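# Move the 96-well plate from bench B1 into nest N1

## Task

Pick up the 96-well plate at bench spot B1 and place it in the raised plate nest N1. It must lie flat and be held by the nest's locators, with well A1 (the plate's cut-off corner) at the nest corner marked A1. A drop of only a few millimetres onto N1 during placement is acceptable, but a much longer drop there is a failure. The plate must stay correctly seated on its own, without the robot holding it. Release it and withdraw the gripper at the end.

## Robot and tools

ROBOT. Two seven-joint xArm7 arms, left_arm and right_arm, each carrying a two-finger parallel gripper. Either arm may do the job, and the idle one may be parked out of the way. Base poses in the scene frame: left_arm at (+0.033, +0.349, 0) m with quat_wxyz (+1.000, 0, 0, +0.004); right_arm at (-0.007, -0.285, 0) m with quat_wxyz (+1.000, 0, 0, +0.024). Mounting plates and a metal frame behind the arms, if present, are fixed obstacles.

FRAME. One shared scene frame: origin on the table top midway between the arms, +z up, +x out across the table, left_arm on the +y side. The names left and right are labels only and do not match image sides. Reported hand positions can be slightly wrong, more so at long reach.

GRIPPER AXES. end_effector_position is the point between the finger pads, about 2 cm short of the tips. The gripper's +x runs along the fingers toward the tips, y is the closing direction, +z points back to the flange. The fingers project sideways from the wrist flange; with the flange pointing straight down they are horizontal, and wrist roll rotates them about. Opening is a scale from -1 (closed, pads still 0.071 m apart) to +1 (fully open, 0.150 m). To keep hold of something, command an opening at least about 0.04 below the grip_measured reading. Each pad pushes up to about 20 N; closing fast can squeeze harder.

ROW FORMAT. Every motion command uses a row of 16 numbers, always covering both arms: left_arm x, y, z, qw, qx, qy, qz, opening, then right_arm in the same 8-number order. x, y, z are an absolute target position in metres and the quaternion an absolute target orientation (w first), both in the scene frame: these are poses, not offsets. To keep an arm still, repeat its last reported position and quaternion plus the wanted opening; to keep an orientation steady, resend the same quaternion rather than copying a drifted reading.

execute_actions(actions): a list of actions; each action is a table of 1 to 15 rows, one row per control step of 1/30 s, and a short table repeats its final row to fill 15 steps. An empty list just returns state and images. A target more than 0.6 m from a gripper's current position along any of its own axes gets the action refused for both arms; if the first action fails this, or any action is malformed, nothing runs. Each step the commanded pose is clipped to within 70 mm and 16 degrees of the measured pose, so far targets need several actions. Position wins over orientation when both cannot be met.

move(target, speed, blocking): target is one 16-number row. Both grippers travel straight toward their poses and finish together, taking 0.5 to 10 s (cut off at 10 s). speed is the peak path speed in m/s, 0.002 to 0.5, default 0.25; rotation is capped at twice that in rad/s. Opening is applied when the move begins. Motion does not avoid obstacles or the other arm, and the hand may lag, wander, or overshoot the speed near full extension. Faster motion and targets set deeper past contact give harder impacts. blocking=false returns after 0.5 s while motion continues; until an ending is reported, other moves and execute_actions are rejected, so use wait or stop. The result adds a move: line with the ending (done, off_target, moving, held, fault) and any limits: paced means the pose was clipped; held means a safety check blocked steps, after which the arm may surge fast. It also gives each gripper's distance to its pose.

wait(seconds): 0 to 10; arms keep their last command, a running move continues, returns early if it ends.
stop(): brakes a running move; fingers keep moving.
zoom_image(camera, region): closer view of [x0, y0, x1, y1] pixels (origin top-left, max 504 by 504) of cam_high, cam_low (504x504), cam_left_wrist or cam_right_wrist (616x616).
read_manual(section): licence texts only.
finished_scene(scene): ends scene number given, after the last command settles; irreversible; reports success.

RESULTS. A state line per arm gives gripper position, quat_wxyz and velocities. Hand target lines show where the controller is currently driving each gripper. grip_measured is the finger opening on the command scale (readings may be off by about 1 mm); the last Joint positions number is the opening in metres. Joint torques are total drive output, noisy and offset. Step readings list positions at some steps; HELD marks steps where an arm's command was held back. pose unreachable means the clearance check altered or blocked that arm's command; too close treats the plate and its half of the frame as part of that arm.

LIMITS AND HAZARDS. Joint ranges (rad): waist and both rolls -6.283 to 6.283, shoulder -2.059 to 2.094, elbow -0.192 to 3.927, wrist pitch -1.693 to 3.142. Load limits (N m): waist 47, shoulder 47, upper arm roll 28.2, elbow 28.2, forearm roll 28.2, wrist pitch 18.8, wrist roll 18.8, including held weight. Reaching one causes a TORQUE FAULT: the arm backs off, freezes 10 s and drops the rest of the call. Holding loads heats motors: MOTOR HOT from 65 °C, OVER-TEMPERATURE FAULT brakes the arm at 80 °C. The robot holds its last command while you compose replies. Avoid knocking anything off the table, collisions or hard pressing between arms, dropping or slamming the plate, and hard pushes. Loose objects can occasionally be nudged by outside disturbances.

Each tool is called after "Call:" as name(argument=value, ...) on one line, values as JSON.

## Session

I'll start by looking at the scene.

Call:
execute_actions(actions=[])

Scene clock: 0.00 s.
left_arm: end_effector_position=(+0.4905, +0.4344, +0.1995) grip_measured=+1.00 end_effector_quat_wxyz=(-0.633, +0.731, -0.188, -0.171) end_effector_velocity=(+0.000, -0.001, +0.000) end_effector_angular_velocity=(-0.001, -0.000, +0.000) | right_arm: end_effector_position=(-0.0054, -0.2503, +0.3922) grip_measured=+0.98 end_effector_quat_wxyz=(-0.574, -0.110, +0.250, +0.772) end_effector_velocity=(-0.000, +0.000, +0.000) end_effector_angular_velocity=(+0.002, +0.003, -0.001)
Joint positions: left_arm=[ 0.277  0.228  0.449  0.855 -1.087  2.165  0.541  0.15 ] | right_arm=[ 1.944 -0.965 -0.184  0.54  -0.531  1.907 -2.575  0.149]
Joint velocities: left_arm=[-0.001 -0.001 -0.    -0.001 -0.002  0.    -0.001  0.   ] | right_arm=[-0.001 -0.001 -0.001  0.001  0.001 -0.001  0.     0.   ]
Joint torques (N m, as the arm reports them, + toward a larger angle): no reading
Motor temperatures (°C, as the motors report them): left_arm=[31 35 30 34 33 33 35] | right_arm=[30 32 33 33 31 32 37]
Hand target (left_arm): +0.491, +0.434, +0.200; -0.633, +0.731, -0.188, -0.171
Hand target (right_arm): -0.005, -0.250, +0.392; -0.574, -0.110, +0.250, +0.772

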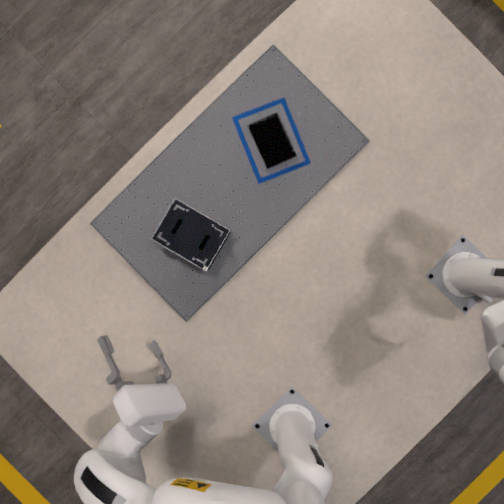

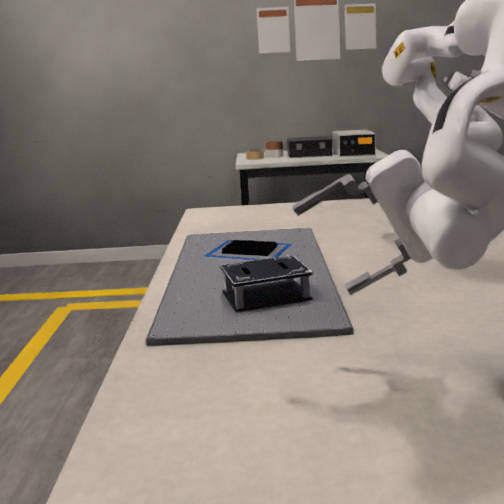

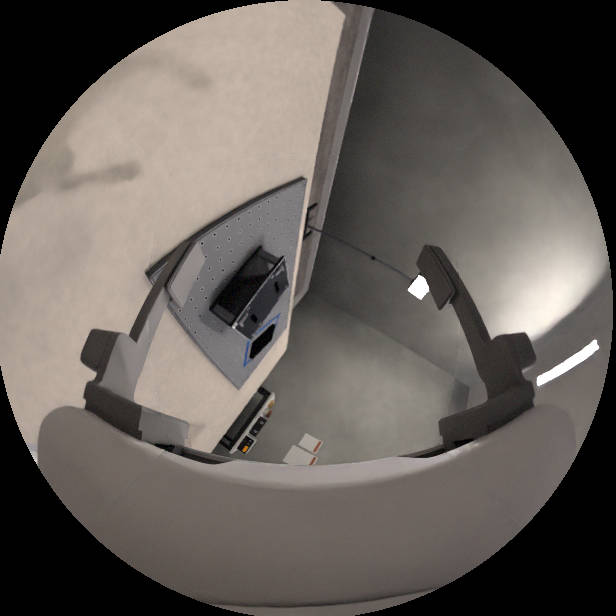

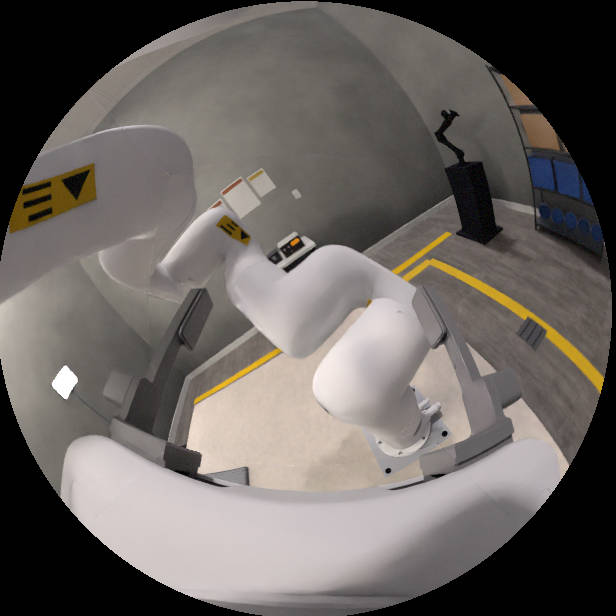

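Call:
zoom_image(camera="cam_high", region=[220, 85, 325, 190])

Call:
zoom_image(camera="cam_high", region=[140, 185, 245, 290])

Call:
zoom_image(camera="cam_low", region=[180, 210, 340, 330])

Call:
zoom_image(camera="cam_left_wrist", region=[180, 220, 340, 400])

Region (220, 85, 325, 190) of cam_high's 504x504 image, scaled by 4.800, with more detail than that image has.

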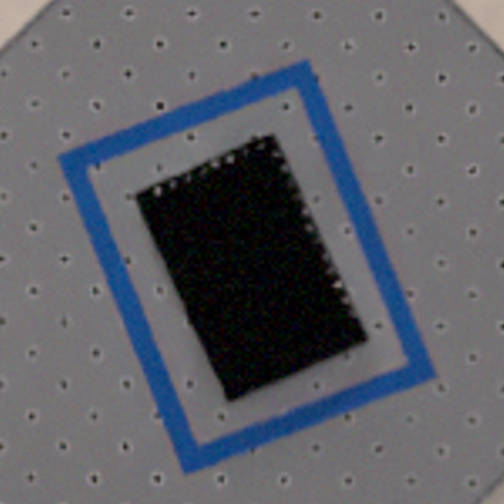

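Region (140, 185, 245, 290) of cam_high's 504x504 image, scaled by 4.800, with more detail than that image has.

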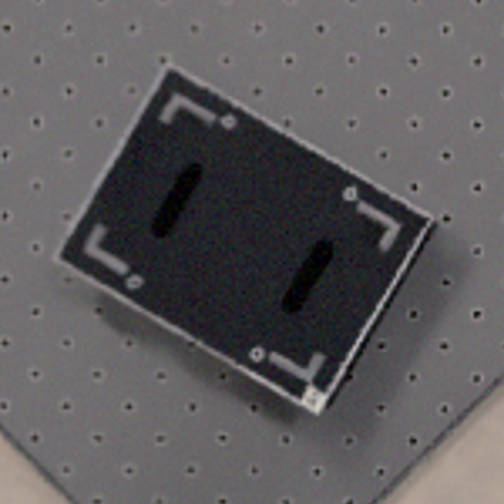

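Region (180, 210, 340, 330) of cam_low's 504x504 image, scaled by 3.150, with more detail than that image has; it fills the top 378 rows of this view, and the rest is white.

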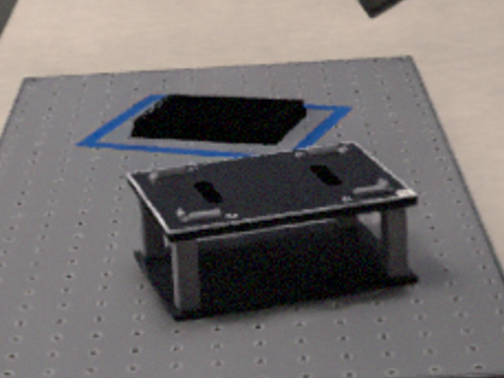

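Region (180, 220, 340, 400) of cam_left_wrist's 616x616 image, scaled by 2.800, with more detail than that image has.

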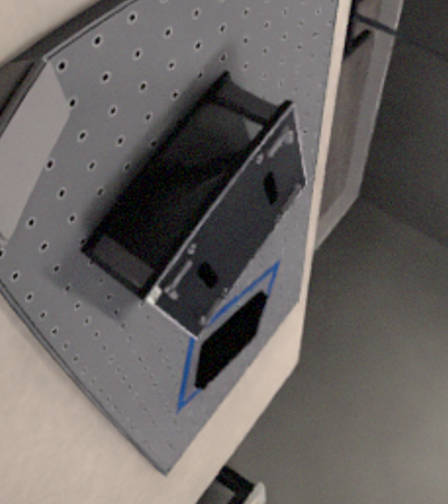

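Call:
zoom_image(camera="cam_high", region=[245, 380, 345, 480])

Call:
zoom_image(camera="cam_high", region=[420, 228, 504, 312])

Call:
zoom_image(camera="cam_high", region=[80, 320, 200, 440])

Call:
zoom_image(camera="cam_high", region=[240, 105, 305, 170])

Region (245, 380, 345, 480) of cam_high's 504x504 image, scaled by 5.040, with more detail than that image has.

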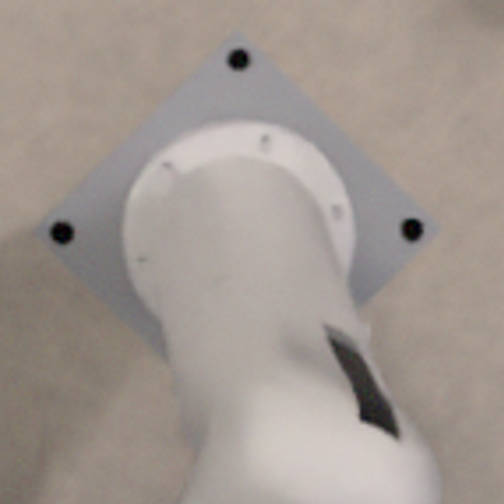

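Region (420, 228, 504, 312) of cam_high's 504x504 image, scaled by 6.000, with more detail than that image has.

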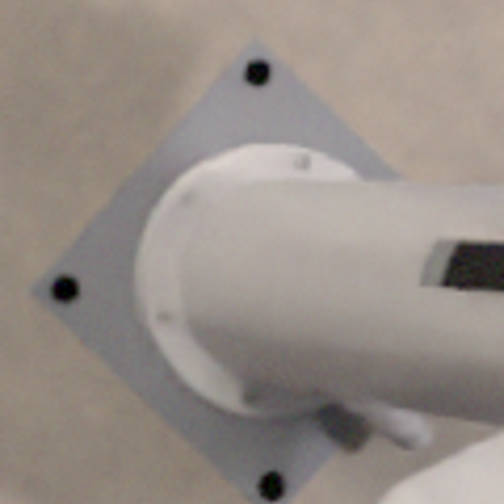

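Region (80, 320, 200, 440) of cam_high's 504x504 image, scaled by 4.200, with more detail than that image has.

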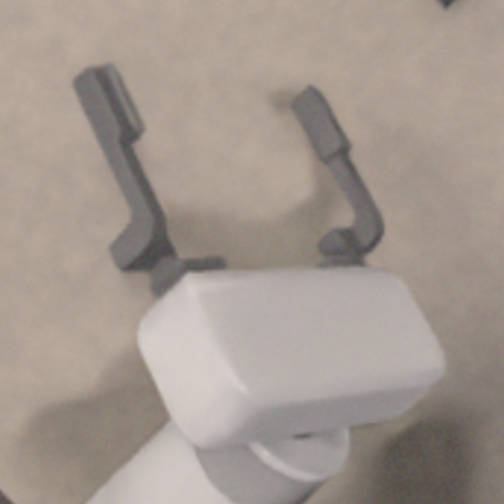

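Region (240, 105, 305, 170) of cam_high's 504x504 image, scaled by 7.754, with more detail than that image has.

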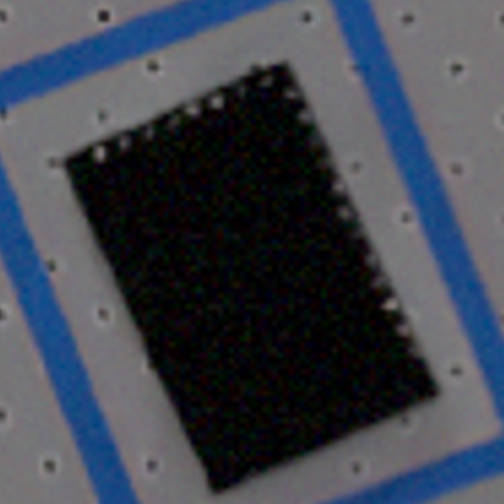

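Call:
zoom_image(camera="cam_low", region=[135, 300, 255, 360])

Call:
zoom_image(camera="cam_low", region=[210, 245, 320, 320])

Call:
zoom_image(camera="cam_low", region=[200, 225, 300, 275])

Call:
zoom_image(camera="cam_low", region=[280, 160, 430, 310])

Region (135, 300, 255, 360) of cam_low's 504x504 image, scaled by 4.200, with more detail than that image has.

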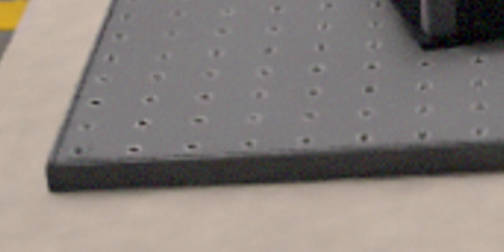

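Region (210, 245, 320, 320) of cam_low's 504x504 image, scaled by 4.582, with more detail than that image has; it fills the top 344 rows of this view, and the rest is white.

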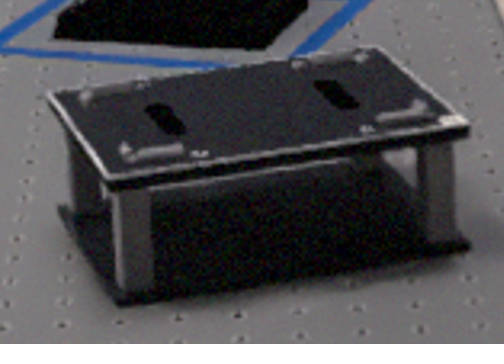

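Region (200, 225, 300, 275) of cam_low's 504x504 image, scaled by 5.040, with more detail than that image has.

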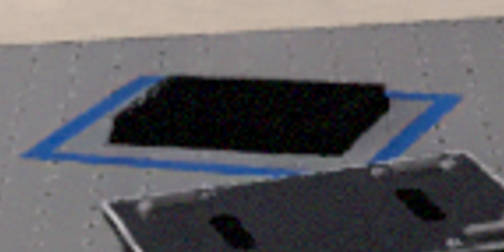

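Region (280, 160, 430, 310) of cam_low's 504x504 image, scaled by 3.360, with more detail than that image has.

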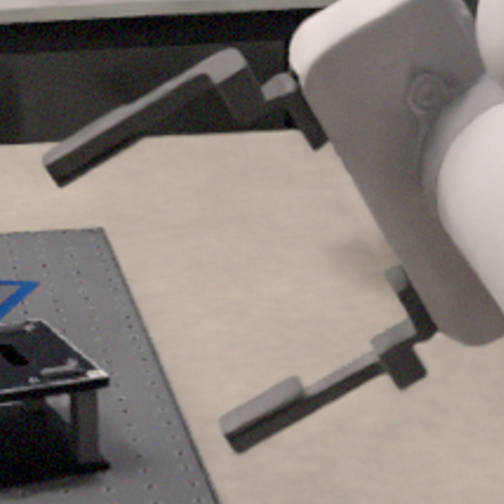

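Call:
zoom_image(camera="cam_high", region=[148, 194, 200, 246])

Call:
zoom_image(camera="cam_high", region=[185, 222, 237, 274])

Call:
zoom_image(camera="cam_left_wrist", region=[205, 240, 305, 370])

Region (148, 194, 200, 246) of cam_high's 504x504 image, scaled by 9.692, with more detail than that image has.

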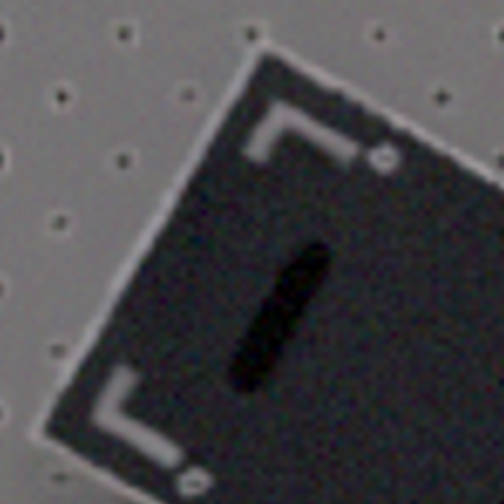

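Region (185, 222, 237, 274) of cam_high's 504x504 image, scaled by 9.692, with more detail than that image has.

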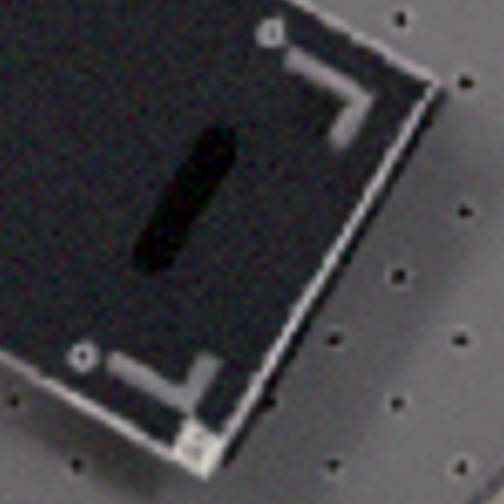

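Region (205, 240, 305, 370) of cam_left_wrist's 616x616 image, scaled by 3.877, with more detail than that image has; it fills the left 388 columns of this view, and the rest is white.

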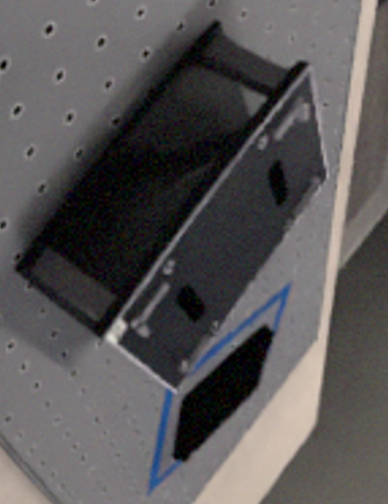

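Call:
move(target=[0.627, -0.163, 0.14, 0.98029, 0.01551, 0.08577, -0.17726, 0.1, -0.0054, -0.2503, 0.3922, -0.574, -0.110, 0.250, 0.772, 1.0], speed=0.4)

Scene clock: 30.27 s.
left_arm: end_effector_position=(+0.6283, -0.1656, +0.1420) grip_measured=+0.10 end_effector_quat_wxyz=(+0.980, +0.009, +0.085, -0.180) end_effector_velocity=(+0.000, -0.002, -0.001) end_effector_angular_velocity=(+0.010, +0.009, +0.000) | right_arm: end_effector_position=(-0.0054, -0.2503, +0.3922) grip_measured=+0.98 end_effector_quat_wxyz=(-0.574, -0.110, +0.250, +0.772) end_effector_velocity=(+0.000, -0.000, -0.000) end_effector_angular_velocity=(-0.003, -0.002, -0.000)
Joint positions: left_arm=[-0.729  0.879 -0.087  1.964 -0.014  1.238 -0.414  0.114] | right_arm=[ 1.944 -0.965 -0.184  0.54  -0.531  1.907 -2.575  0.149]
Joint velocities: left_arm=[-0.004  0.017  0.001  0.035  0.001  0.031 -0.005 -0.   ] | right_arm=[-0.     0.001  0.    -0.002 -0.001  0.002 -0.     0.   ]
Joint torques (N m, as the arm reports them, + toward a larger angle): left_arm=[ -0.32 -42.9   -3.35  21.35   0.05  -1.16   0.57] | right_arm=[ 0.4   1.53  3.93 10.6   0.11 -0.44 -0.53]
Motor temperatures (°C, as the motors report them): left_arm=[31 35 30 36 33 33 35] | right_arm=[30 32 33 35 31 32 37]
Hand target (left_arm): +0.628, -0.166, +0.142; +0.980, +0.010, +0.085, -0.180
Hand target (right_arm): -0.005, -0.250, +0.392; -0.574, -0.110, +0.250, +0.772
Off the commanded pose (left_arm): 0.004 m, 1 deg.
Off the commanded pose (right_arm): 0.000 m, 0 deg.
move: off_target (left_arm)

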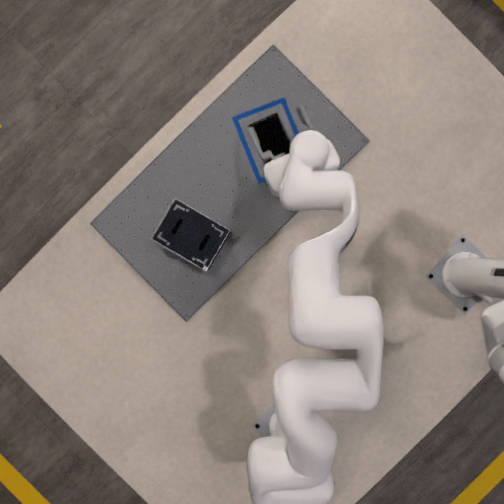

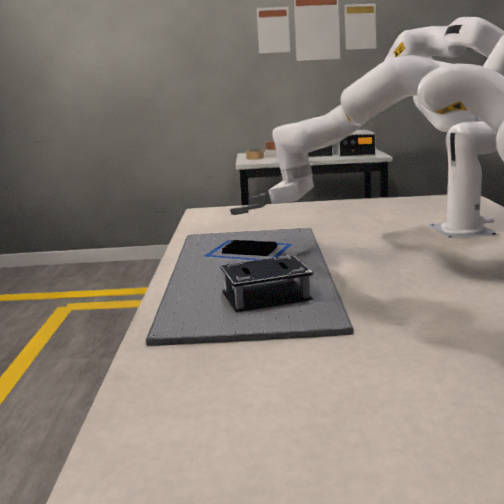

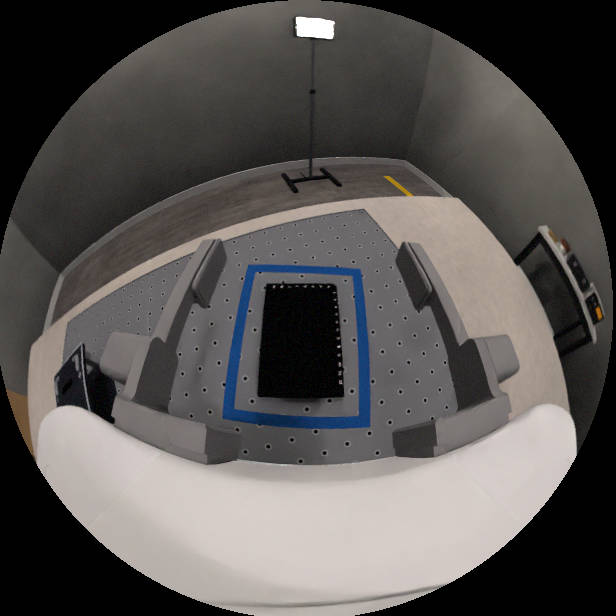

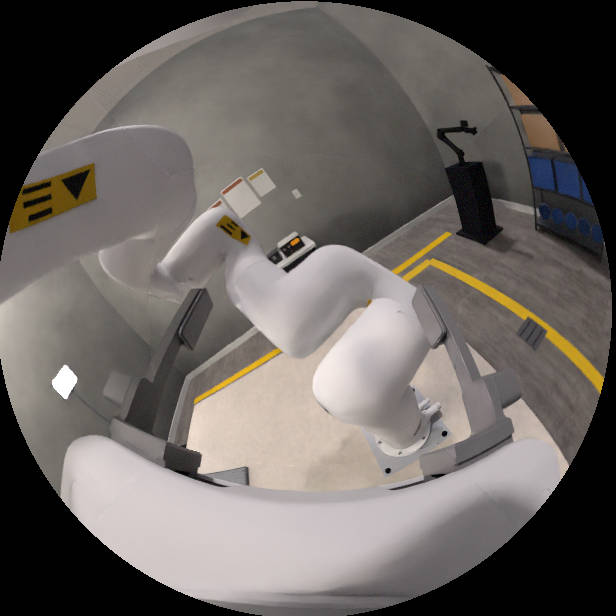

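Call:
zoom_image(camera="cam_left_wrist", region=[180, 230, 440, 440])

Call:
zoom_image(camera="cam_high", region=[225, 85, 345, 205])

Region (180, 230, 440, 440) of cam_left_wrist's 616x616 image, scaled by 1.938, with more detail than that image has; it fills the top 407 rows of this view, and the rest is white.

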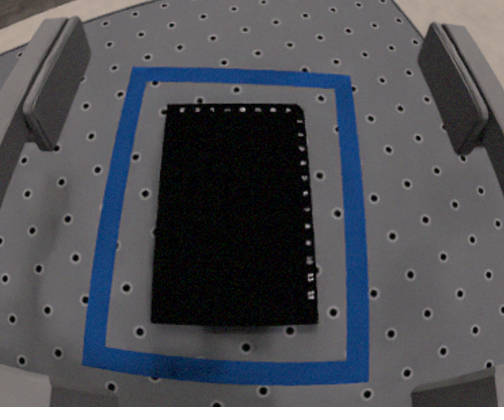

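Region (225, 85, 345, 205) of cam_high's 504x504 image, scaled by 4.200, with more detail than that image has.

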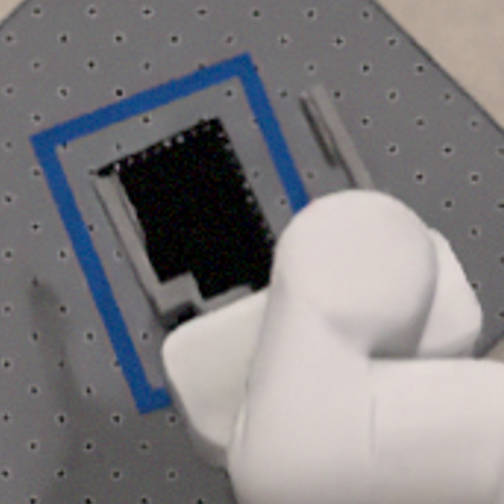

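Call:
move(target=[0.632, -0.1555, 0.058, 0.98029, 0.01551, 0.08577, -0.17726, 0.1, -0.0054, -0.2503, 0.3922, -0.574, -0.110, 0.250, 0.772, 1.0], speed=0.2)

Call:
zoom_image(camera="cam_left_wrist", region=[160, 210, 460, 460])

Call:
zoom_image(camera="cam_high", region=[230, 90, 330, 190])

Call:
zoom_image(camera="cam_low", region=[200, 200, 330, 275])

Scene clock: 33.40 s.
left_arm: end_effector_position=(+0.6325, -0.1559, +0.0591) grip_measured=+0.10 end_effector_quat_wxyz=(+0.980, +0.015, +0.085, -0.177) end_effector_velocity=(-0.000, +0.002, -0.009) end_effector_angular_velocity=(+0.008, +0.007, +0.001) | right_arm: end_effector_position=(-0.0054, -0.2503, +0.3922) grip_measured=+0.98 end_effector_quat_wxyz=(-0.574, -0.110, +0.250, +0.772) end_effector_velocity=(-0.000, -0.000, +0.000) end_effector_angular_velocity=(-0.001, +0.000, -0.000)
Joint positions: left_arm=[-0.724  0.997 -0.076  1.929 -0.005  1.093 -0.403  0.114] | right_arm=[ 1.944 -0.965 -0.184  0.54  -0.531  1.907 -2.575  0.149]
Joint velocities: left_arm=[ 0.001  0.013  0.002  0.003  0.001  0.001  0.001 -0.   ] | right_arm=[ 0.001 -0.     0.001  0.     0.002  0.001  0.001 -0.   ]
Joint torques (N m, as the arm reports them, + toward a larger angle): left_arm=[ -0.49 -43.57  -3.1   20.77   0.02  -1.1    0.59] | right_arm=[ 0.2   1.49  3.84 10.5   0.1  -0.43 -0.51]
Motor temperatures (°C, as the motors report them): left_arm=[31 35 30 36 33 33 35] | right_arm=[30 32 33 35 31 32 37]
Hand target (left_arm): +0.632, -0.156, +0.058; +0.980, +0.016, +0.086, -0.177
Hand target (right_arm): -0.005, -0.250, +0.392; -0.574, -0.110, +0.250, +0.772
Off the commanded pose (left_arm): 0.001 m, 0 deg.
Off the commanded pose (right_arm): 0.000 m, 0 deg.
move: done

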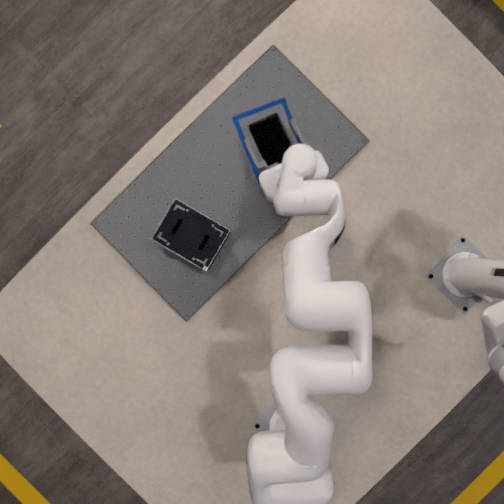

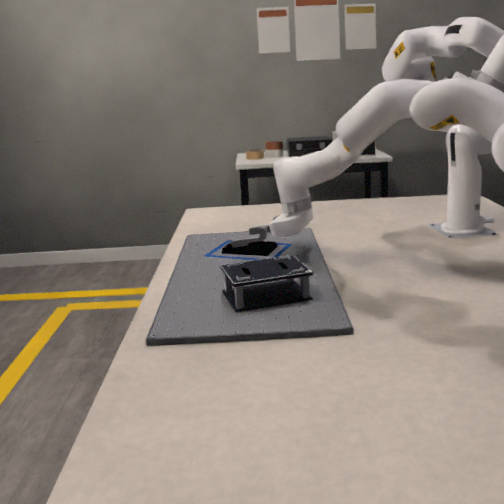

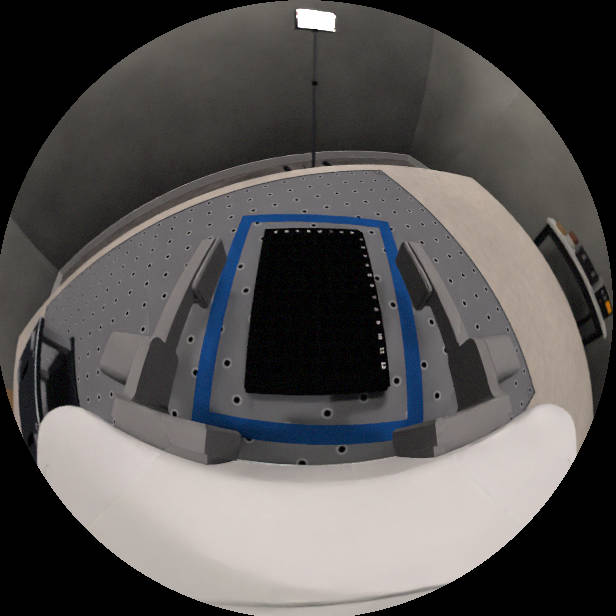

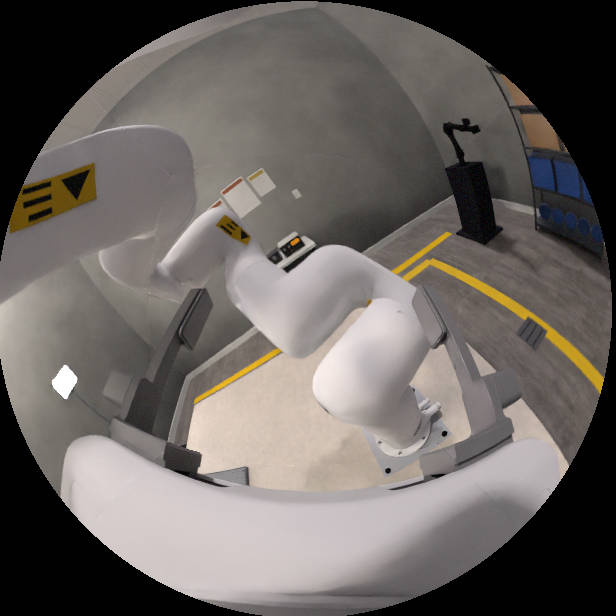

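Region (160, 210, 460, 460) of cam_left_wrist's 616x616 image, scaled by 1.680, with more detail than that image has.

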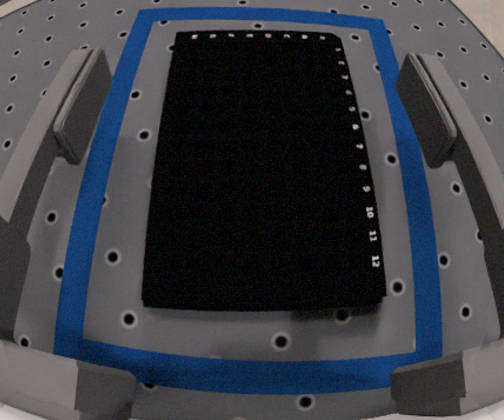

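Region (230, 90, 330, 190) of cam_high's 504x504 image, scaled by 5.040, with more detail than that image has.

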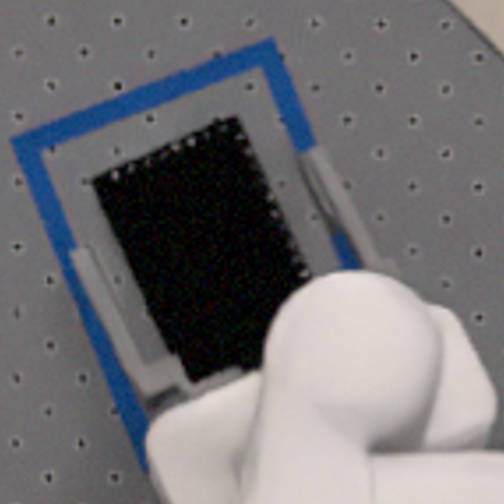

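Region (200, 200, 330, 275) of cam_low's 504x504 image, scaled by 3.877, with more detail than that image has; it fills the top 291 rows of this view, and the rest is white.

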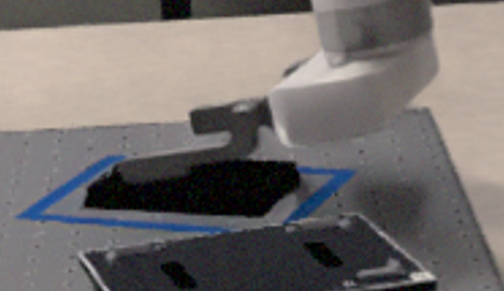

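Call:
move(target=[0.632, -0.1555, 0.041, 0.98029, 0.01551, 0.08577, -0.17726, -0.3, -0.0054, -0.2503, 0.3922, -0.574, -0.110, 0.250, 0.772, 1.0], speed=0.08)

Call:
zoom_image(camera="cam_left_wrist", region=[160, 190, 460, 440])

Call:
zoom_image(camera="cam_low", region=[210, 220, 300, 270])

Call:
zoom_image(camera="cam_high", region=[230, 90, 330, 190])

Scene clock: 36.00 s.
left_arm: end_effector_position=(+0.6321, -0.1556, +0.0414) grip_measured=-0.30 end_effector_quat_wxyz=(+0.980, +0.015, +0.086, -0.177) end_effector_velocity=(+0.001, -0.000, +0.001) end_effector_angular_velocity=(-0.004, -0.003, +0.001) | right_arm: end_effector_position=(-0.0054, -0.2503, +0.3922) grip_measured=+0.98 end_effector_quat_wxyz=(-0.574, -0.110, +0.250, +0.772) end_effector_velocity=(+0.000, -0.000, +0.000) end_effector_angular_velocity=(-0.000, +0.001, -0.001)
Joint positions: left_arm=[-0.724  1.029 -0.075  1.935 -0.004  1.068 -0.401  0.099] | right_arm=[ 1.944 -0.965 -0.184  0.54  -0.531  1.907 -2.575  0.149]
Joint velocities: left_arm=[ 0.001  0.002 -0.     0.004 -0.    -0.003  0.001 -0.   ] | right_arm=[-0.    -0.001 -0.001  0.     0.     0.    -0.     0.   ]
Joint torques (N m, as the arm reports them, + toward a larger angle): left_arm=[ -0.33 -43.26  -3.32  20.48   0.13  -1.16   0.5 ] | right_arm=[ 0.52  1.59  3.77 10.51  0.05 -0.44 -0.48]
Motor temperatures (°C, as the motors report them): left_arm=[31 36 30 36 33 33 35] | right_arm=[30 32 33 36 31 32 37]
Hand target (left_arm): +0.632, -0.156, +0.041; +0.980, +0.016, +0.086, -0.177
Hand target (right_arm): -0.005, -0.250, +0.392; -0.574, -0.110, +0.250, +0.772
Off the commanded pose (left_arm): 0.000 m, 0 deg.
Off the commanded pose (right_arm): 0.000 m, 0 deg.
move: done

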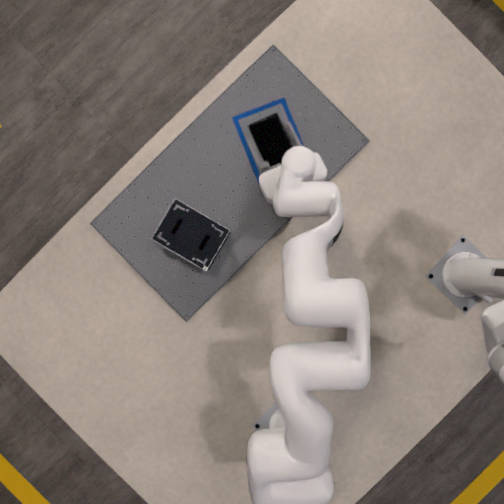

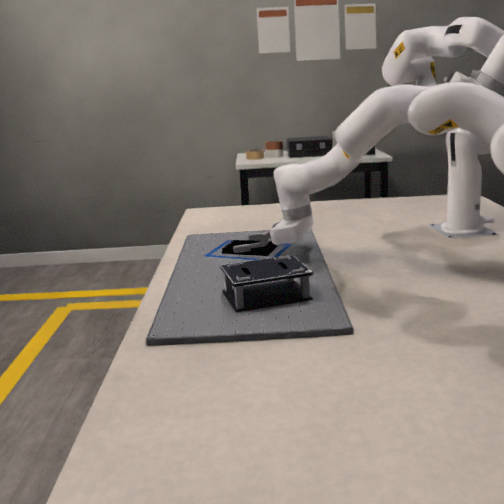

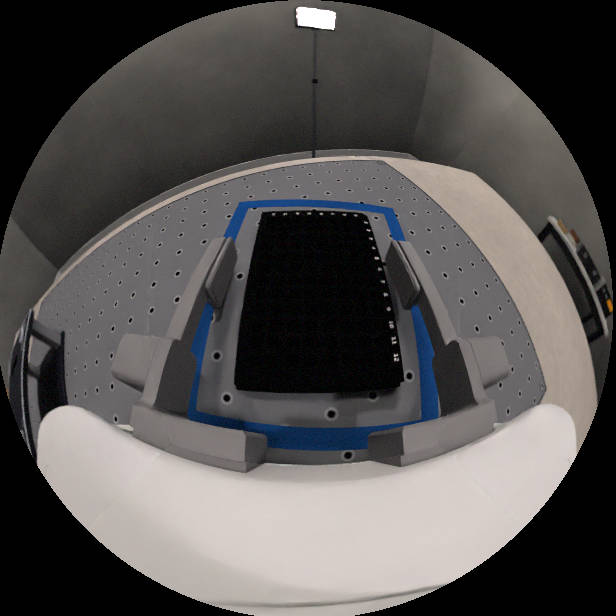

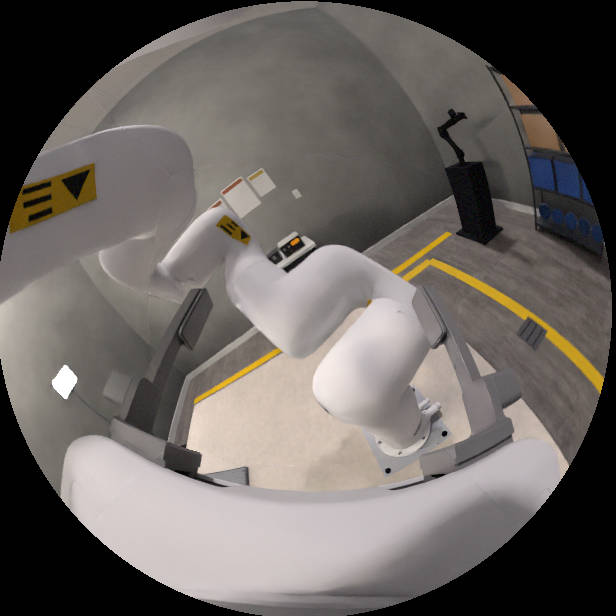

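Region (160, 190, 460, 440) of cam_left_wrist's 616x616 image, scaled by 1.680, with more detail than that image has.

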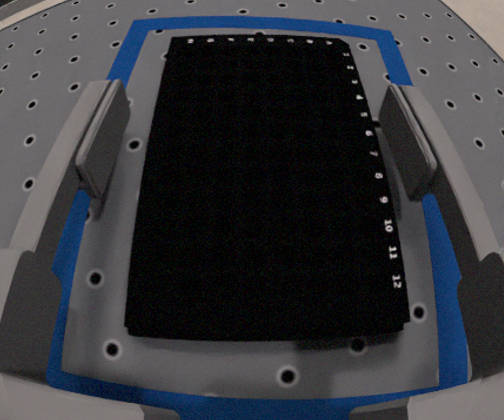

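Region (210, 220, 300, 270) of cam_low's 504x504 image, scaled by 5.600, with more detail than that image has.

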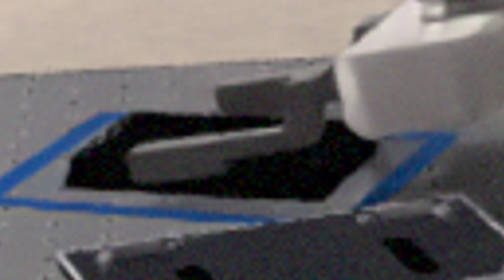

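Region (230, 90, 330, 190) of cam_high's 504x504 image, scaled by 5.040, with more detail than that image has.

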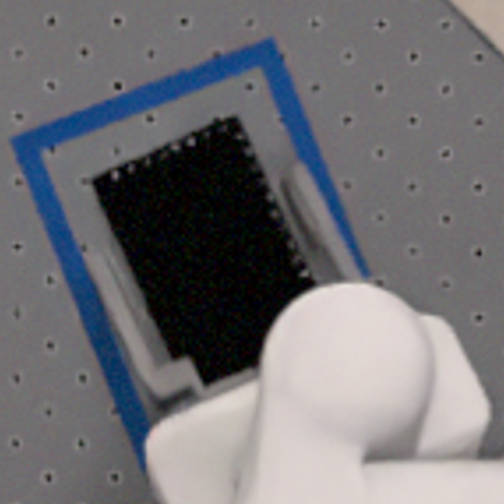

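Call:
move(target=[0.6308, -0.1588, 0.034, 0.98029, 0.01551, 0.08577, -0.17726, -0.3, -0.0054, -0.2503, 0.3922, -0.574, -0.110, 0.250, 0.772, 1.0], speed=0.04)

Call:
zoom_image(camera="cam_left_wrist", region=[180, 190, 440, 340])

Call:
zoom_image(camera="cam_low", region=[210, 220, 300, 270])

Scene clock: 39.17 s.
left_arm: end_effector_position=(+0.6308, -0.1587, +0.0341) grip_measured=-0.30 end_effector_quat_wxyz=(+0.980, +0.016, +0.086, -0.177) end_effector_velocity=(+0.002, -0.001, +0.001) end_effector_angular_velocity=(-0.002, -0.004, +0.001) | right_arm: end_effector_position=(-0.0054, -0.2503, +0.3922) grip_measured=+0.98 end_effector_quat_wxyz=(-0.574, -0.110, +0.250, +0.772) end_effector_velocity=(+0.000, -0.000, -0.000) end_effector_angular_velocity=(-0.000, -0.002, +0.000)
Joint positions: left_arm=[-0.73   1.049 -0.076  1.95  -0.004  1.063 -0.405  0.099] | right_arm=[ 1.944 -0.965 -0.184  0.54  -0.531  1.907 -2.575  0.149]
Joint velocities: left_arm=[-0.     0.003  0.     0.007  0.001 -0.001 -0.001  0.   ] | right_arm=[-0.    -0.001  0.    -0.001 -0.001  0.     0.    -0.   ]
Joint torques (N m, as the arm reports them, + toward a larger angle): left_arm=[ -0.05 -43.84  -3.24  20.56   0.19  -1.21   0.55] | right_arm=[ 0.44  1.6   3.89 10.42 -0.05 -0.47 -0.61]
Motor temperatures (°C, as the motors report them): left_arm=[31 36 30 36 33 33 35] | right_arm=[30 32 33 36 31 32 37]
Hand target (left_arm): +0.631, -0.159, +0.034; +0.980, +0.016, +0.086, -0.177
Hand target (right_arm): -0.005, -0.250, +0.392; -0.574, -0.110, +0.250, +0.772
Off the commanded pose (left_arm): 0.000 m, 0 deg.
Off the commanded pose (right_arm): 0.000 m, 0 deg.
move: done

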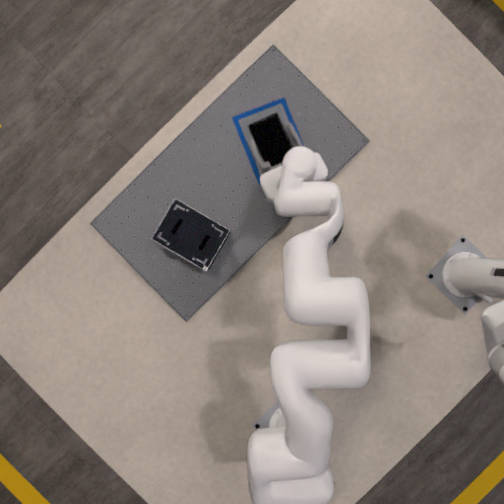

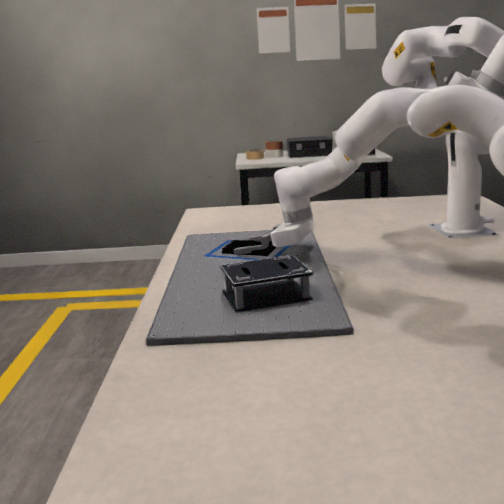

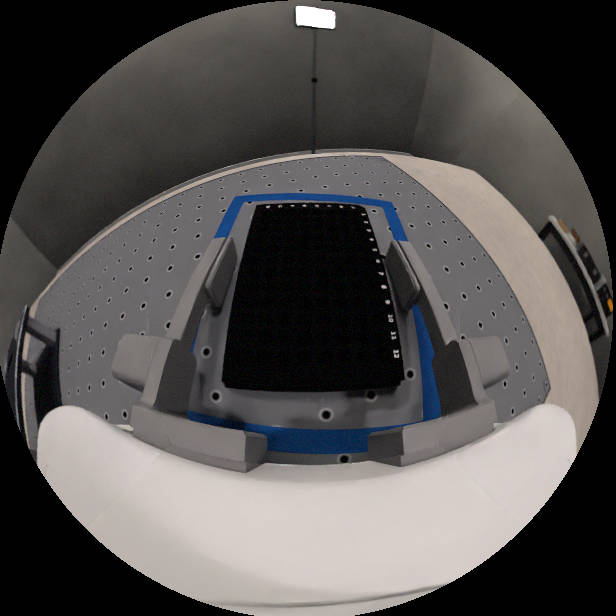

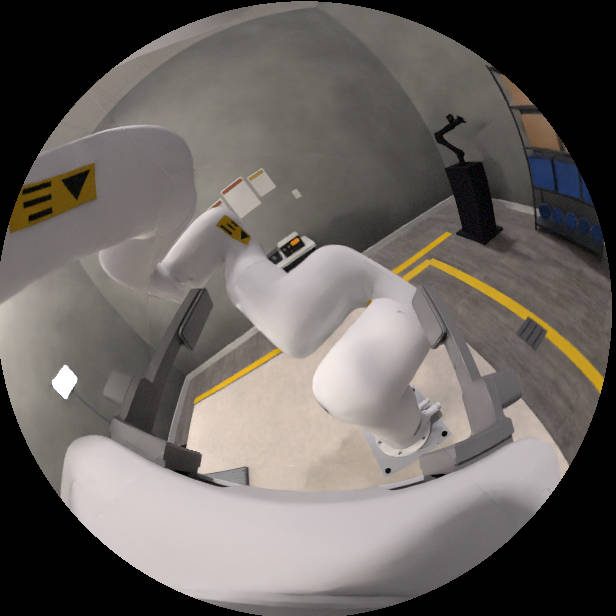

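Region (180, 190, 440, 340) of cam_left_wrist's 616x616 image, scaled by 1.938, with more detail than that image has; it fills the top 291 rows of this view, and the rest is white.

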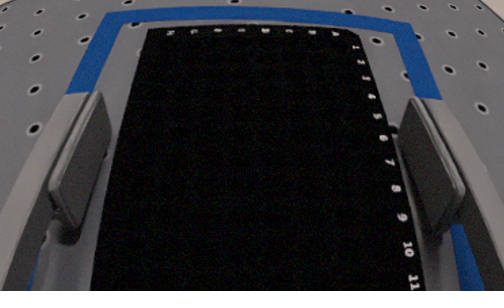

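Region (210, 220, 300, 270) of cam_low's 504x504 image, scaled by 5.600, with more detail than that image has.

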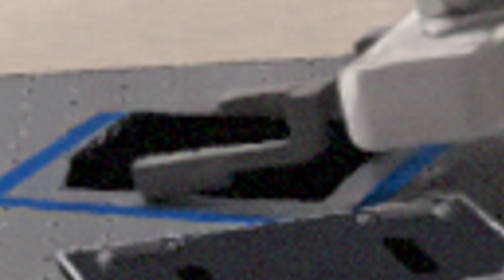

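Call:
move(target=[0.6306, -0.1592, 0.0325, 0.98029, 0.01551, 0.08577, -0.17726, -0.56, -0.0054, -0.2503, 0.3922, -0.574, -0.110, 0.250, 0.772, 1.0], speed=0.02)

Call:
zoom_image(camera="cam_left_wrist", region=[180, 190, 440, 340])

Call:
zoom_image(camera="cam_low", region=[210, 220, 300, 270])

Scene clock: 41.70 s.
left_arm: end_effector_position=(+0.6309, -0.1593, +0.0332) grip_measured=-0.56 end_effector_quat_wxyz=(+0.980, +0.015, +0.085, -0.177) end_effector_velocity=(+0.001, +0.001, -0.001) end_effector_angular_velocity=(+0.001, -0.001, +0.000) | right_arm: end_effector_position=(-0.0054, -0.2503, +0.3922) grip_measured=+0.98 end_effector_quat_wxyz=(-0.574, -0.110, +0.250, +0.772) end_effector_velocity=(-0.000, +0.000, -0.000) end_effector_angular_velocity=(+0.004, +0.000, +0.001)
Joint positions: left_arm=[-0.73   1.053 -0.076  1.953 -0.004  1.061 -0.406  0.088] | right_arm=[ 1.944 -0.965 -0.184  0.54  -0.531  1.907 -2.575  0.149]
Joint velocities: left_arm=[ 0.     0.002  0.001  0.002  0.001 -0.001  0.    -0.   ] | right_arm=[ 0.    -0.     0.001  0.001 -0.001 -0.003  0.001 -0.   ]
Joint torques (N m, as the arm reports them, + toward a larger angle): left_arm=[ -0.55 -42.08  -3.44  19.38   0.12  -0.89   0.6 ] | right_arm=[ 0.47  1.51  3.88 10.49 -0.1  -0.47 -0.48]
Motor temperatures (°C, as the motors report them): left_arm=[31 36 30 36 33 33 35] | right_arm=[30 32 33 36 31 32 37]
Hand target (left_arm): +0.631, -0.159, +0.033; +0.980, +0.016, +0.086, -0.177
Hand target (right_arm): -0.005, -0.250, +0.392; -0.574, -0.110, +0.250, +0.772
Off the commanded pose (left_arm): 0.001 m, 0 deg.
Off the commanded pose (right_arm): 0.000 m, 0 deg.
move: done

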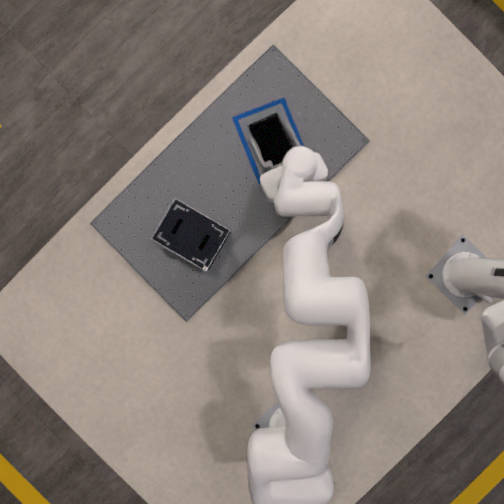

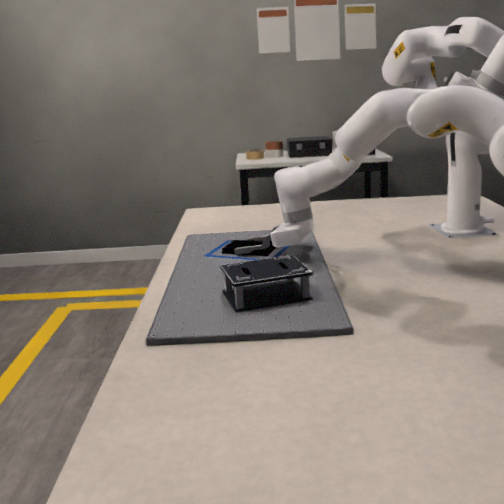

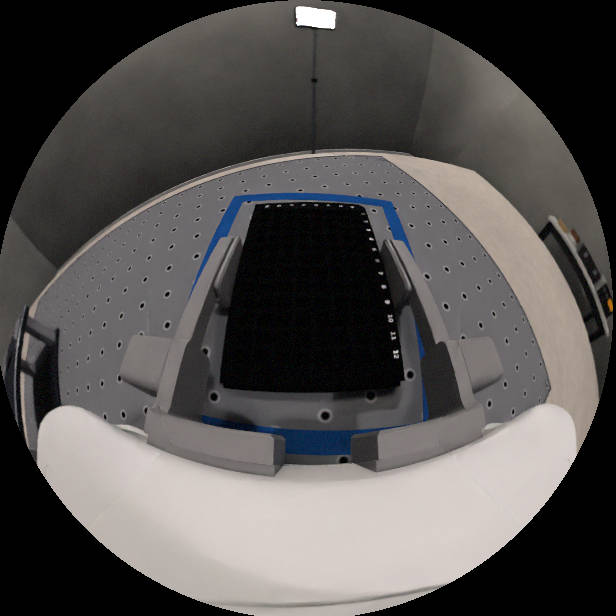

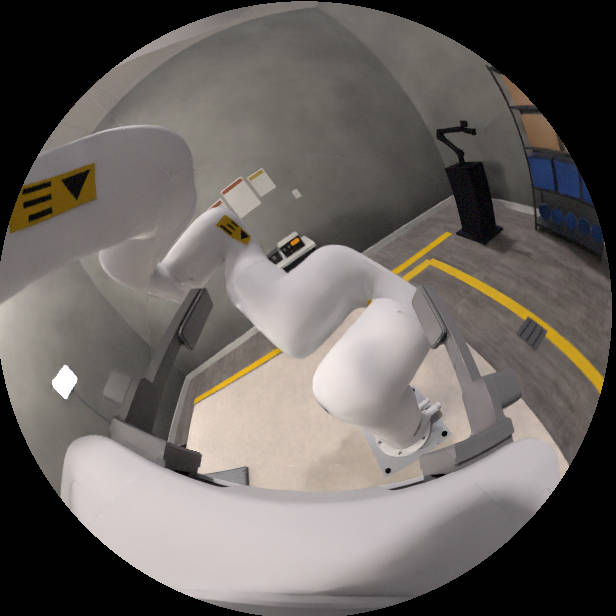

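Region (180, 190, 440, 340) of cam_left_wrist's 616x616 image, scaled by 1.938, with more detail than that image has; it fills the top 291 rows of this view, and the rest is white.

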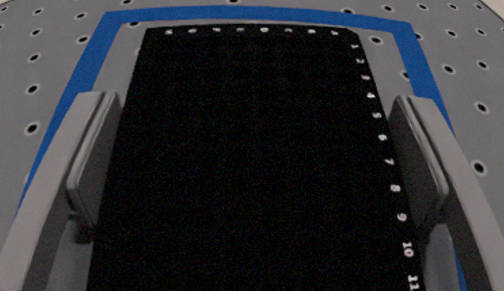

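Region (210, 220, 300, 270) of cam_low's 504x504 image, scaled by 5.600, with more detail than that image has.

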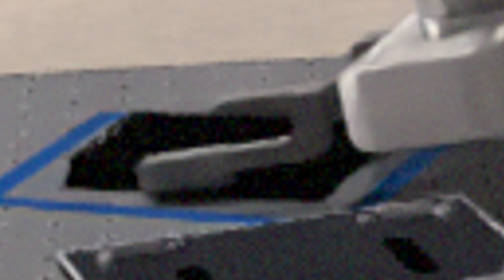

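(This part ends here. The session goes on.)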